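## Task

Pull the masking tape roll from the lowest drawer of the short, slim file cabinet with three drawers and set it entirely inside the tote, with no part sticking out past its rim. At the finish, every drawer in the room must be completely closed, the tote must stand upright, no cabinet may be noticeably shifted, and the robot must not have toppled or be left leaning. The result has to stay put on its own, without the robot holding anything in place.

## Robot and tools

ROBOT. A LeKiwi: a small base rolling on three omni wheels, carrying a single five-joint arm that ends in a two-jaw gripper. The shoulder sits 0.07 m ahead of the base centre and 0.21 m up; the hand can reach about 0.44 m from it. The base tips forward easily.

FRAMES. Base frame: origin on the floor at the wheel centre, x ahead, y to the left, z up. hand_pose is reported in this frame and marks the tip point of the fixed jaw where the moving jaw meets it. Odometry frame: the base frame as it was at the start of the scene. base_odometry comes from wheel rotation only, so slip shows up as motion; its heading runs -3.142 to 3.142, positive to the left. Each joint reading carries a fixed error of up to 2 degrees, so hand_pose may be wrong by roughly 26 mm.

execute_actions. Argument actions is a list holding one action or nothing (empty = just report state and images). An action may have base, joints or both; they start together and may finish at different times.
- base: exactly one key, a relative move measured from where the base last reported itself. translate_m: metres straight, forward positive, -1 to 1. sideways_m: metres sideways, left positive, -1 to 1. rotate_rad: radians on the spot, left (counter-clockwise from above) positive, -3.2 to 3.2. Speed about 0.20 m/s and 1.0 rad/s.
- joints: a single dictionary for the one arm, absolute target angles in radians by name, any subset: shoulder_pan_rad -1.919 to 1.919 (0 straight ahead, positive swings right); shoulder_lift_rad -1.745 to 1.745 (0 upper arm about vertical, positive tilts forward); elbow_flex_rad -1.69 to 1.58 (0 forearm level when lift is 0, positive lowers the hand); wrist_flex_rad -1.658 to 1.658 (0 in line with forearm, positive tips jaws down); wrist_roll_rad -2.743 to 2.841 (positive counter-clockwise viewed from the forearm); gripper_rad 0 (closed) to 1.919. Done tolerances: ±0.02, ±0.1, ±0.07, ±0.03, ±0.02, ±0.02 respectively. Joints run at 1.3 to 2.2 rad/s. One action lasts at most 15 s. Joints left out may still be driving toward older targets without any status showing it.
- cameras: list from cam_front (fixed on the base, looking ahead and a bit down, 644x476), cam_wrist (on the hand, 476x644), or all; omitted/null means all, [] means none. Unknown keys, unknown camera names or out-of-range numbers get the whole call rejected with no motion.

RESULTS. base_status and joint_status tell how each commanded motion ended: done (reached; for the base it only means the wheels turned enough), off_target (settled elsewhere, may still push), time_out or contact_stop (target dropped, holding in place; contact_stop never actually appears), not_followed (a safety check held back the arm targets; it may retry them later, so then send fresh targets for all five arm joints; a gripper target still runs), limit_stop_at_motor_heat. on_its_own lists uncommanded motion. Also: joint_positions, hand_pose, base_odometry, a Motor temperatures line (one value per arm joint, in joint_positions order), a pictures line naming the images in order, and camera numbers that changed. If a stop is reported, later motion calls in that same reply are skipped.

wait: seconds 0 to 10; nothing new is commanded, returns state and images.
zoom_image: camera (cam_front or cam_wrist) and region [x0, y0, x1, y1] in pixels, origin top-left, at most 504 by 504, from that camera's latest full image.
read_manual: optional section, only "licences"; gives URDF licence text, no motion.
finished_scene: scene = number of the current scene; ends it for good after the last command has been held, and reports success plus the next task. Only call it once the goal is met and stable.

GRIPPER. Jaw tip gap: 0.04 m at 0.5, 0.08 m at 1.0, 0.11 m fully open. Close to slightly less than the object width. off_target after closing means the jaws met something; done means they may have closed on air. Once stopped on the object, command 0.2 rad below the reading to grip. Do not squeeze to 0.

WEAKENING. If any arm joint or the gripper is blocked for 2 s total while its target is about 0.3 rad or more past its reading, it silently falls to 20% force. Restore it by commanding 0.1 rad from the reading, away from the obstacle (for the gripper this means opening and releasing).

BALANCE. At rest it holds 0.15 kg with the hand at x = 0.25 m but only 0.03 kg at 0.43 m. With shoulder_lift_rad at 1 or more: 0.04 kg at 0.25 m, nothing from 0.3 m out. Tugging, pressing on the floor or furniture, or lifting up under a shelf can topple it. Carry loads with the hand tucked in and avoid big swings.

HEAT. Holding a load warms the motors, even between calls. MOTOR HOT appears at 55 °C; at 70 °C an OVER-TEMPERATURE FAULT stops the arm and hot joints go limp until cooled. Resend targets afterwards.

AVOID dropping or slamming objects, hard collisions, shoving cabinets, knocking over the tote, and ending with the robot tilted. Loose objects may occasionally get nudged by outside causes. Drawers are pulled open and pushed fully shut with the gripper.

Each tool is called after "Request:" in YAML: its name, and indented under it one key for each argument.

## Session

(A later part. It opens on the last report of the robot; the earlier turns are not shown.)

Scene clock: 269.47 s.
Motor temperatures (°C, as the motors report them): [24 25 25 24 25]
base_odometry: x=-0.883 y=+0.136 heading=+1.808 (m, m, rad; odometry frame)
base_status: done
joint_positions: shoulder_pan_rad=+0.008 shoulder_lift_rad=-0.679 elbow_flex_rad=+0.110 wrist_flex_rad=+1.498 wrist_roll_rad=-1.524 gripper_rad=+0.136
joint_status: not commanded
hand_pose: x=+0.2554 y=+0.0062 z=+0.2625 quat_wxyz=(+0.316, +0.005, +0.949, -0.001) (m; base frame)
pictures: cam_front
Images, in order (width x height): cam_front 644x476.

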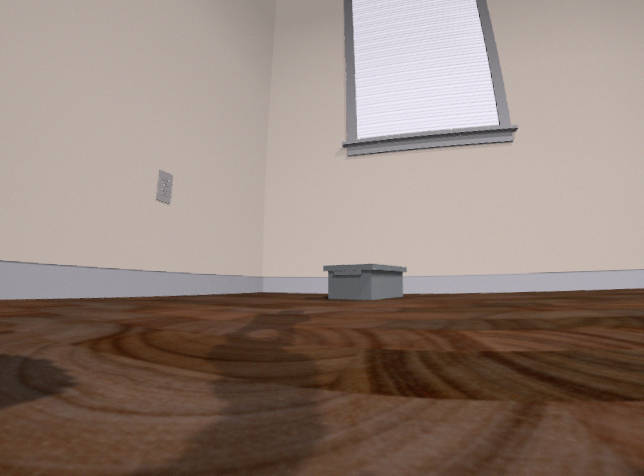

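Request:
execute_actions:
  actions:
    - {"base":{"rotate_rad":-0.12}}
  cameras: []

Request:
execute_actions:
  actions:
    - {"base":{"translate_m":0.75}}

Scene clock: 276.43 s.
Motor temperatures (°C, as the motors report them): [24 25 25 24 25]
base_odometry: x=-0.883 y=+0.136 heading=+1.692 (m, m, rad; odometry frame)
base_status: done
joint_positions: shoulder_pan_rad=+0.008 shoulder_lift_rad=-0.679 elbow_flex_rad=+0.110 wrist_flex_rad=+1.498 wrist_roll_rad=-1.524 gripper_rad=+0.136
joint_status: not commanded
hand_pose: x=+0.2554 y=+0.0062 z=+0.2625 quat_wxyz=(+0.316, +0.005, +0.949, -0.001) (m; base frame)
pictures: none
No camera images: the call's "cameras" was empty. Leave "cameras" out to get every camera's image.

Scene clock: 281.17 s.
Motor temperatures (°C, as the motors report them): [24 25 25 24 25]
base_odometry: x=-0.974 y=+0.880 heading=+1.692 (m, m, rad; odometry frame)
base_status: done
joint_positions: shoulder_pan_rad=+0.008 shoulder_lift_rad=-0.679 elbow_flex_rad=+0.110 wrist_flex_rad=+1.498 wrist_roll_rad=-1.524 gripper_rad=+0.136
joint_status: not commanded
hand_pose: x=+0.2554 y=+0.0062 z=+0.2625 quat_wxyz=(+0.316, +0.005, +0.949, -0.001) (m; base frame)
pictures: cam_front, cam_wrist
camera_calibration (this result's frames):
cam_wrist: T_world_to_cam=[[-0.042024, -0.998562, -0.0332768, 0.023491], [-0.99313, 0.0453896, -0.107855, 0.299284], [0.10921, 0.0285157, -0.99361, 0.301498], [0, 0, 0, 1]] pos_world=[0.265288, 0.00127546, 0.332632]
Images, in order (width x height): cam_front 644x476, cam_wrist 476x644.

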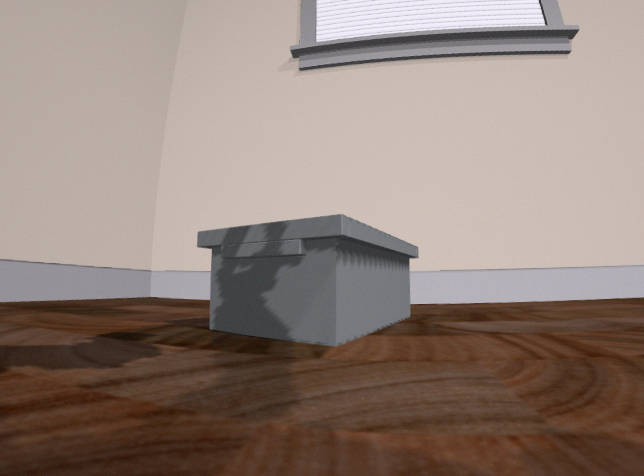

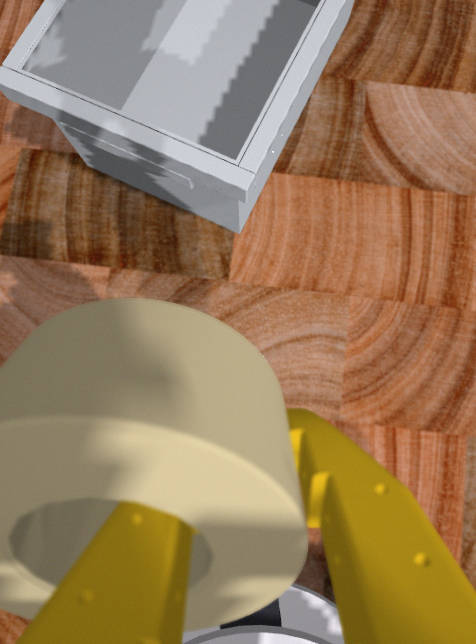

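Request:
execute_actions:
  actions:
    - {"base":{"translate_m":0.2},"joints":{"shoulder_lift_rad":0.0,"elbow_flex_rad":-0.5,"wrist_flex_rad":1.5}}
  cameras: []

Request:
execute_actions:
  actions:
    - {"joints":{"shoulder_pan_rad":0.05,"shoulder_lift_rad":0.6,"elbow_flex_rad":-0.5,"wrist_flex_rad":1.2}}

Scene clock: 301.77 s.
Motor temperatures (°C, as the motors report them): [24 25 25 24 25]
base_odometry: x=-0.998 y=+1.078 heading=+1.692 (m, m, rad; odometry frame)
base_status: done
joint_positions: shoulder_pan_rad=+0.008 shoulder_lift_rad=+0.013 elbow_flex_rad=-0.464 wrist_flex_rad=+1.498 wrist_roll_rad=-1.524 gripper_rad=+0.136
joint_status: all done
hand_pose: x=+0.3262 y=+0.0056 z=+0.2455 quat_wxyz=(+0.259, +0.005, +0.966, -0.001) (m; base frame)
pictures: none
No camera images: the call's "cameras" was empty. Leave "cameras" out to get every camera's image.

Scene clock: 302.70 s.
Motor temperatures (°C, as the motors report them): [24 25 25 24 25]
base_odometry: x=-0.998 y=+1.078 heading=+1.692 (m, m, rad; odometry frame)
base_status: not commanded
joint_positions: shoulder_pan_rad=+0.040 shoulder_lift_rad=+0.625 elbow_flex_rad=-0.465 wrist_flex_rad=+1.211 wrist_roll_rad=-1.524 gripper_rad=+0.136
joint_status: all done
hand_pose: x=+0.3518 y=-0.0038 z=+0.1101 quat_wxyz=(+0.100, +0.021, +0.995, -0.002) (m; base frame)
pictures: cam_front, cam_wrist
camera_calibration (this result's frames):
cam_wrist: T_world_to_cam=[[-0.0851393, -0.996246, -0.0156392, 0.025752], [-0.941923, 0.0753595, 0.327264, 0.313246], [-0.324857, 0.0425939, -0.944804, 0.287275], [0, 0, 0, 1]] pos_world=[0.39057, -0.0101869, 0.169307]
Images, in order (width x height): cam_front 644x476, cam_wrist 476x644.

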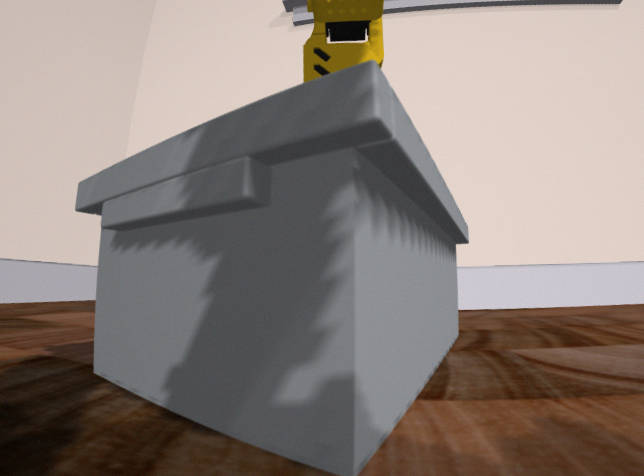

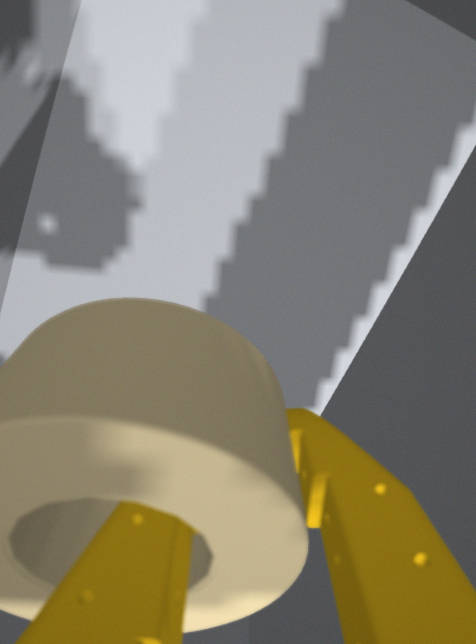

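Request:
execute_actions:
  actions:
    - {"joints":{"shoulder_pan_rad":-0.04,"shoulder_lift_rad":0.8,"elbow_flex_rad":-0.58,"wrist_flex_rad":1.15}}
  cameras: ["cam_wrist"]

Request:
execute_actions:
  actions:
    - {"joints":{"gripper_rad":0.45}}
  cameras: []

Request:
execute_actions:
  actions:
    - {"joints":{"shoulder_lift_rad":-0.1,"elbow_flex_rad":-0.4,"wrist_flex_rad":1.5}}
  cameras: ["cam_wrist"]

Scene clock: 315.40 s.
Motor temperatures (°C, as the motors report them): [24 25 25 24 25]
base_odometry: x=-0.998 y=+1.078 heading=+1.692 (m, m, rad; odometry frame)
base_status: not commanded
joint_positions: shoulder_pan_rad=-0.030 shoulder_lift_rad=+0.826 elbow_flex_rad=-0.545 wrist_flex_rad=+1.162 wrist_roll_rad=-1.524 gripper_rad=+0.136
joint_status: all done
hand_pose: x=+0.3501 y=+0.0162 z=+0.0730 quat_wxyz=(+0.064, -0.014, +0.998, +0.001) (m; base frame)
pictures: cam_wrist
camera_calibration (this result's frames):
cam_wrist: T_world_to_cam=[[-0.0156973, -0.9998, -0.0123739, 0.0205128], [-0.918877, 0.0095452, 0.394429, 0.310442], [-0.394232, 0.0175616, -0.918843, 0.273597], [0, 0, 0, 1]] pos_world=[0.39344, 0.0127407, 0.129199]
Images, in order (width x height): cam_wrist 476x644.

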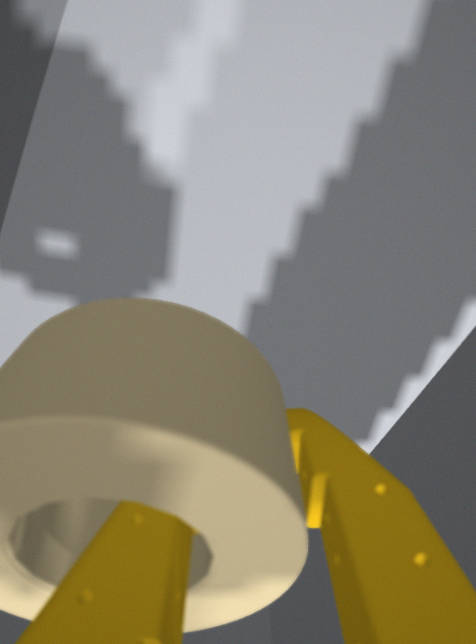

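Scene clock: 316.17 s.
Motor temperatures (°C, as the motors report them): [24 25 25 24 25]
base_odometry: x=-0.998 y=+1.078 heading=+1.692 (m, m, rad; odometry frame)
base_status: not commanded
joint_positions: shoulder_pan_rad=-0.030 shoulder_lift_rad=+0.826 elbow_flex_rad=-0.548 wrist_flex_rad=+1.160 wrist_roll_rad=-1.524 gripper_rad=+0.437
joint_status: all done
hand_pose: x=+0.3510 y=+0.0163 z=+0.0735 quat_wxyz=(+0.066, -0.014, +0.998, +0.001) (m; base frame)
pictures: none
No camera images: the call's "cameras" was empty. Leave "cameras" out to get every camera's image.

Scene clock: 317.27 s.
Motor temperatures (°C, as the motors report them): [24 25 25 24 25]
base_odometry: x=-0.998 y=+1.078 heading=+1.692 (m, m, rad; odometry frame)
base_status: not commanded
joint_positions: shoulder_pan_rad=-0.030 shoulder_lift_rad=-0.062 elbow_flex_rad=-0.393 wrist_flex_rad=+1.495 wrist_roll_rad=-1.524 gripper_rad=+0.438
joint_status: all done
hand_pose: x=+0.3180 y=+0.0153 z=+0.2485 quat_wxyz=(+0.263, -0.014, +0.965, +0.004) (m; base frame)
pictures: cam_wrist
camera_calibration (this result's frames):
cam_wrist: T_world_to_cam=[[-0.00716851, -0.999543, -0.0293508, 0.0227174], [-0.999972, 0.00710391, 0.00230465, 0.335002], [-0.00209509, 0.0293665, -0.999567, 0.317408], [0, 0, 0, 1]] pos_world=[0.335821, 0.0110061, 0.317165]
Images, in order (width x height): cam_wrist 476x644.

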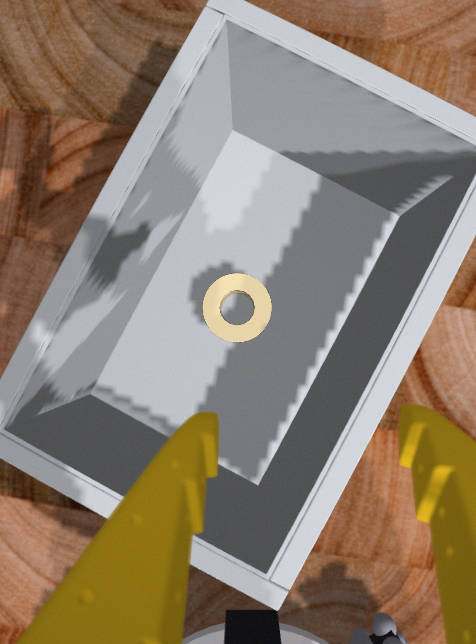

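Request:
execute_actions:
  actions:
    - {"base":{"translate_m":-0.15}}
  cameras: []

Request:
execute_actions:
  actions:
    - {"base":{"rotate_rad":0.135}}
  cameras: []

Request:
execute_actions:
  actions:
    - {"base":{"translate_m":-1.0},"joints":{"shoulder_pan_rad":0,"shoulder_lift_rad":-0.4,"elbow_flex_rad":1.5,"wrist_flex_rad":-0.45,"wrist_roll_rad":0,"gripper_rad":0.4}}
  cameras: []

Request:
execute_actions:
  actions:
    - {"base":{"translate_m":-0.82}}
  cameras: []

Request:
execute_actions:
  actions:
    - {"base":{"rotate_rad":1.28}}
  cameras: ["cam_front"]

Scene clock: 335.97 s.
Motor temperatures (°C, as the motors report them): [24 25 25 24 25]
base_odometry: x=-0.980 y=+0.929 heading=+1.692 (m, m, rad; odometry frame)
base_status: done
joint_positions: shoulder_pan_rad=-0.030 shoulder_lift_rad=-0.064 elbow_flex_rad=-0.393 wrist_flex_rad=+1.495 wrist_roll_rad=-1.524 gripper_rad=+0.438
joint_status: not commanded
hand_pose: x=+0.3180 y=+0.0153 z=+0.2489 quat_wxyz=(+0.263, -0.014, +0.965, +0.004) (m; base frame)
pictures: none
No camera images: the call's "cameras" was empty. Leave "cameras" out to get every camera's image.

Scene clock: 336.87 s.
Motor temperatures (°C, as the motors report them): [24 25 25 24 25]
base_odometry: x=-0.980 y=+0.929 heading=+1.823 (m, m, rad; odometry frame)
base_status: done
joint_positions: shoulder_pan_rad=-0.032 shoulder_lift_rad=-0.064 elbow_flex_rad=-0.393 wrist_flex_rad=+1.495 wrist_roll_rad=-1.524 gripper_rad=+0.438
joint_status: not commanded
hand_pose: x=+0.3180 y=+0.0157 z=+0.2489 quat_wxyz=(+0.263, -0.014, +0.965, +0.004) (m; base frame)
pictures: none
No camera images: the call's "cameras" was empty. Leave "cameras" out to get every camera's image.

Scene clock: 342.83 s.
Motor temperatures (°C, as the motors report them): [24 25 25 24 25]
base_odometry: x=-0.731 y=-0.039 heading=+1.823 (m, m, rad; odometry frame)
base_status: done
joint_positions: shoulder_pan_rad=-0.009 shoulder_lift_rad=-0.378 elbow_flex_rad=+1.503 wrist_flex_rad=-0.435 wrist_roll_rad=-0.006 gripper_rad=+0.412
joint_status: all done
hand_pose: x=+0.2636 y=+0.0017 z=+0.0962 quat_wxyz=(+0.311, -0.625, +0.654, -0.292) (m; base frame)
pictures: none
No camera images: the call's "cameras" was empty. Leave "cameras" out to get every camera's image.

Scene clock: 347.90 s.
Motor temperatures (°C, as the motors report them): [24 25 25 24 25]
base_odometry: x=-0.526 y=-0.832 heading=+1.823 (m, m, rad; odometry frame)
base_status: done
joint_positions: shoulder_pan_rad=-0.009 shoulder_lift_rad=-0.378 elbow_flex_rad=+1.503 wrist_flex_rad=-0.435 wrist_roll_rad=-0.006 gripper_rad=+0.412
joint_status: not commanded
hand_pose: x=+0.2636 y=+0.0017 z=+0.0962 quat_wxyz=(+0.311, -0.625, +0.654, -0.292) (m; base frame)
pictures: none
No camera images: the call's "cameras" was empty. Leave "cameras" out to get every camera's image.

Scene clock: 350.17 s.
Motor temperatures (°C, as the motors report them): [24 25 25 24 25]
base_odometry: x=-0.526 y=-0.832 heading=+3.099 (m, m, rad; odometry frame)
base_status: done
joint_positions: shoulder_pan_rad=-0.009 shoulder_lift_rad=-0.380 elbow_flex_rad=+1.503 wrist_flex_rad=-0.435 wrist_roll_rad=-0.006 gripper_rad=+0.411
joint_status: not commanded
hand_pose: x=+0.2638 y=+0.0017 z=+0.0965 quat_wxyz=(+0.311, -0.625, +0.654, -0.292) (m; base frame)
pictures: cam_front
Images, in order (width x height): cam_front 644x476.

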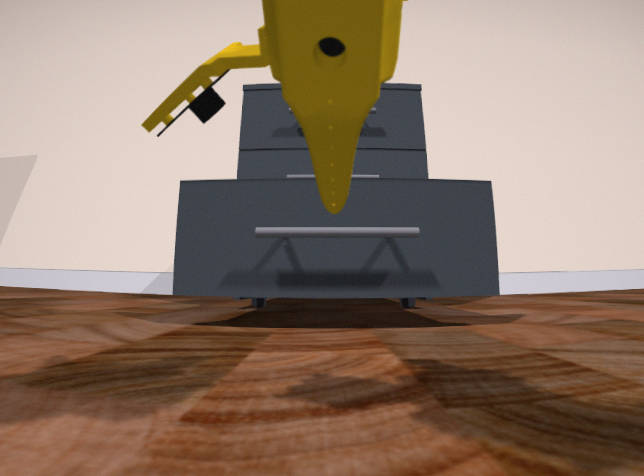

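Request:
execute_actions:
  actions:
    - {"base":{"translate_m":0.21}}

Request:
execute_actions:
  actions:
    - {"base":{"translate_m":0.22}}

Scene clock: 364.90 s.
Motor temperatures (°C, as the motors report them): [24 25 25 24 25]
base_odometry: x=-0.736 y=-0.823 heading=+3.099 (m, m, rad; odometry frame)
base_status: done
joint_positions: shoulder_pan_rad=-0.009 shoulder_lift_rad=-0.380 elbow_flex_rad=+1.516 wrist_flex_rad=-0.435 wrist_roll_rad=-0.006 gripper_rad=+0.409
joint_status: not commanded
hand_pose: x=+0.2606 y=+0.0017 z=+0.0940 quat_wxyz=(+0.307, -0.627, +0.656, -0.288) (m; base frame)
pictures: cam_front, cam_wrist
camera_calibration (this result's frames):
cam_wrist: T_world_to_cam=[[0.648084, -0.0934075, 0.755819, -0.241904], [-0.433913, -0.860894, 0.265669, 0.107231], [0.625865, -0.500136, -0.598462, -0.0372695], [0, 0, 0, 1]] pos_world=[0.226629, 0.0510793, 0.132043]
Images, in order (width x height): cam_front 644x476, cam_wrist 476x644.

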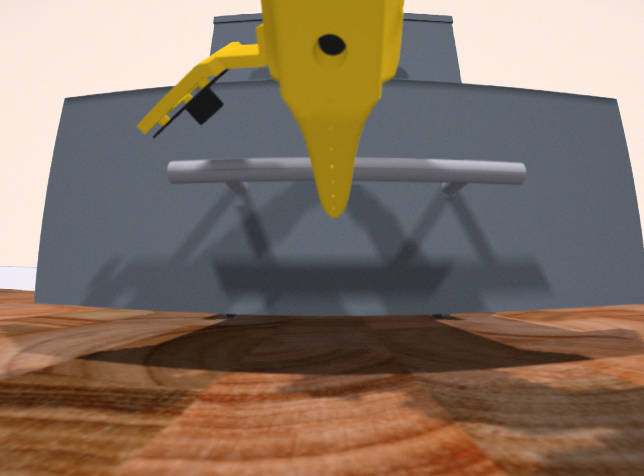

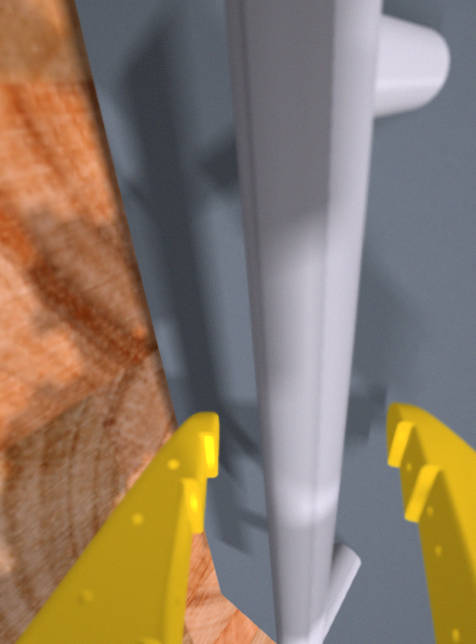

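Scene clock: 366.97 s.
Motor temperatures (°C, as the motors report them): [24 25 25 24 25]
base_odometry: x=-0.955 y=-0.814 heading=+3.099 (m, m, rad; odometry frame)
base_status: done
joint_positions: shoulder_pan_rad=-0.009 shoulder_lift_rad=-0.384 elbow_flex_rad=+1.516 wrist_flex_rad=-0.438 wrist_roll_rad=-0.006 gripper_rad=+0.407
joint_status: not commanded
hand_pose: x=+0.2615 y=+0.0017 z=+0.0951 quat_wxyz=(+0.309, -0.625, +0.655, -0.291) (m; base frame)
pictures: cam_front, cam_wrist
camera_calibration (this result's frames):
cam_wrist: T_world_to_cam=[[0.642268, -0.0934576, 0.760761, -0.242253], [-0.435938, -0.860912, 0.262277, 0.108167], [0.630437, -0.500097, -0.593678, -0.0387881], [0, 0, 0, 1]] pos_world=[0.227199, 0.0510842, 0.1329]
Images, in order (width x height): cam_front 644x476, cam_wrist 476x644.

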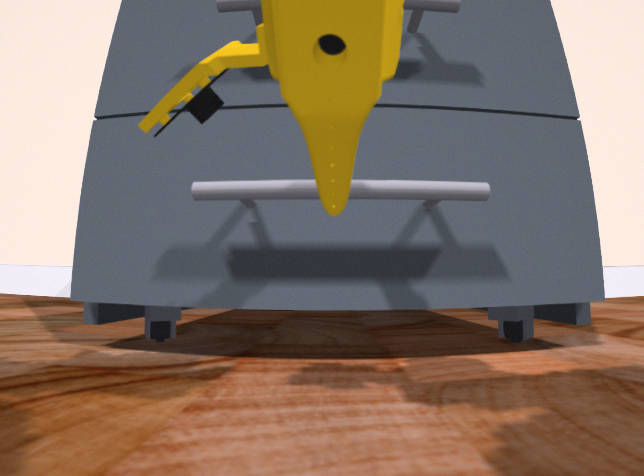

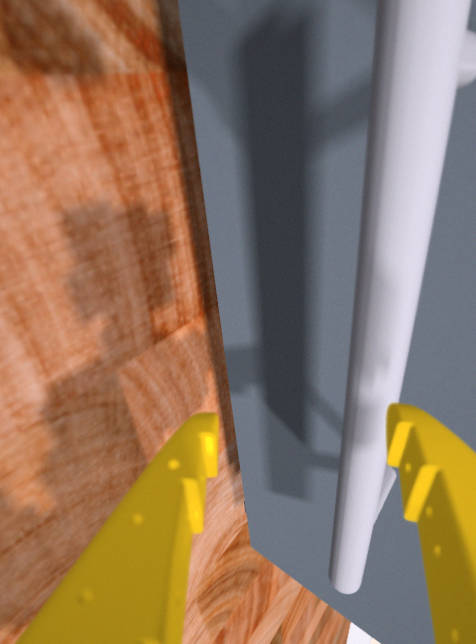

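Request:
execute_actions:
  actions:
    - {"base":{"translate_m":0.045}}

Request:
execute_actions:
  actions:
    - {"base":{"translate_m":-0.1}}
  cameras: ["cam_front"]

Scene clock: 375.33 s.
Motor temperatures (°C, as the motors report them): [24 25 25 24 25]
base_odometry: x=-0.999 y=-0.812 heading=+3.099 (m, m, rad; odometry frame)
base_status: done
joint_positions: shoulder_pan_rad=-0.009 shoulder_lift_rad=-0.384 elbow_flex_rad=+1.536 wrist_flex_rad=-0.438 wrist_roll_rad=-0.004 gripper_rad=+0.405
joint_status: not commanded
hand_pose: x=+0.2569 y=+0.0016 z=+0.0915 quat_wxyz=(+0.303, -0.629, +0.657, -0.285) (m; base frame)
pictures: cam_front, cam_wrist
camera_calibration (this result's frames):
cam_wrist: T_world_to_cam=[[0.657395, -0.0918006, 0.747933, -0.23932], [-0.429758, -0.860983, 0.272059, 0.104568], [0.618983, -0.50028, -0.605458, -0.0340039], [0, 0, 0, 1]] pos_world=[0.223314, 0.0510499, 0.129959]
Images, in order (width x height): cam_front 644x476, cam_wrist 476x644.

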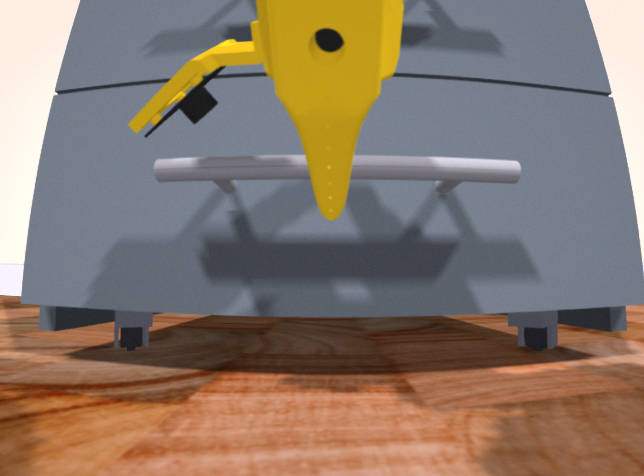

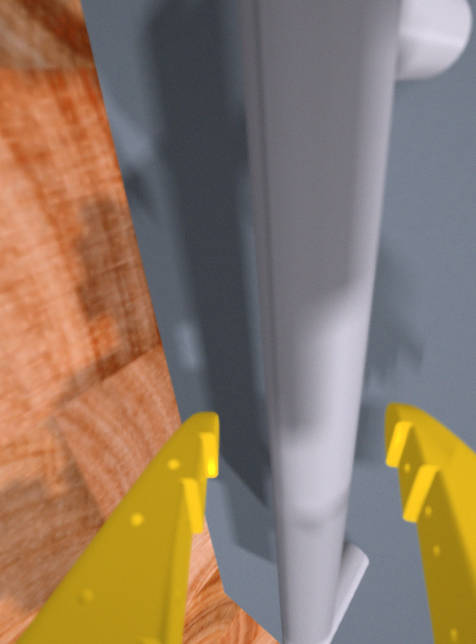

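Scene clock: 376.80 s.
Motor temperatures (°C, as the motors report them): [24 25 25 24 25]
base_odometry: x=-0.900 y=-0.816 heading=+3.099 (m, m, rad; odometry frame)
base_status: done
joint_positions: shoulder_pan_rad=-0.009 shoulder_lift_rad=-0.386 elbow_flex_rad=+1.518 wrist_flex_rad=-0.440 wrist_roll_rad=-0.004 gripper_rad=+0.405
joint_status: not commanded
hand_pose: x=+0.2615 y=+0.0017 z=+0.0952 quat_wxyz=(+0.310, -0.626, +0.654, -0.291) (m; base frame)
pictures: cam_front
Images, in order (width x height): cam_front 644x476.

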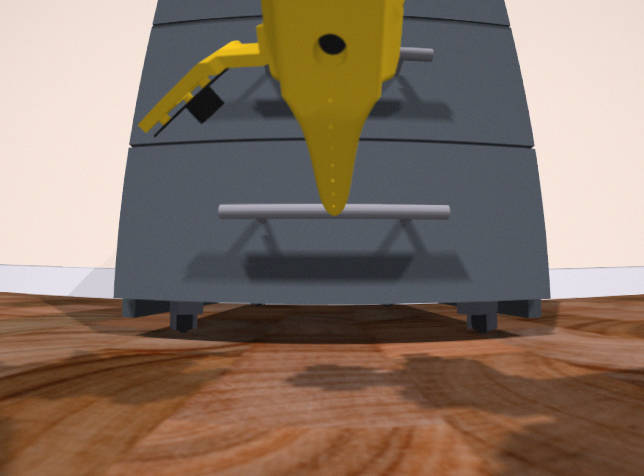

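Request:
finished_scene:
  scene: 2

The scene is finished: the task was done.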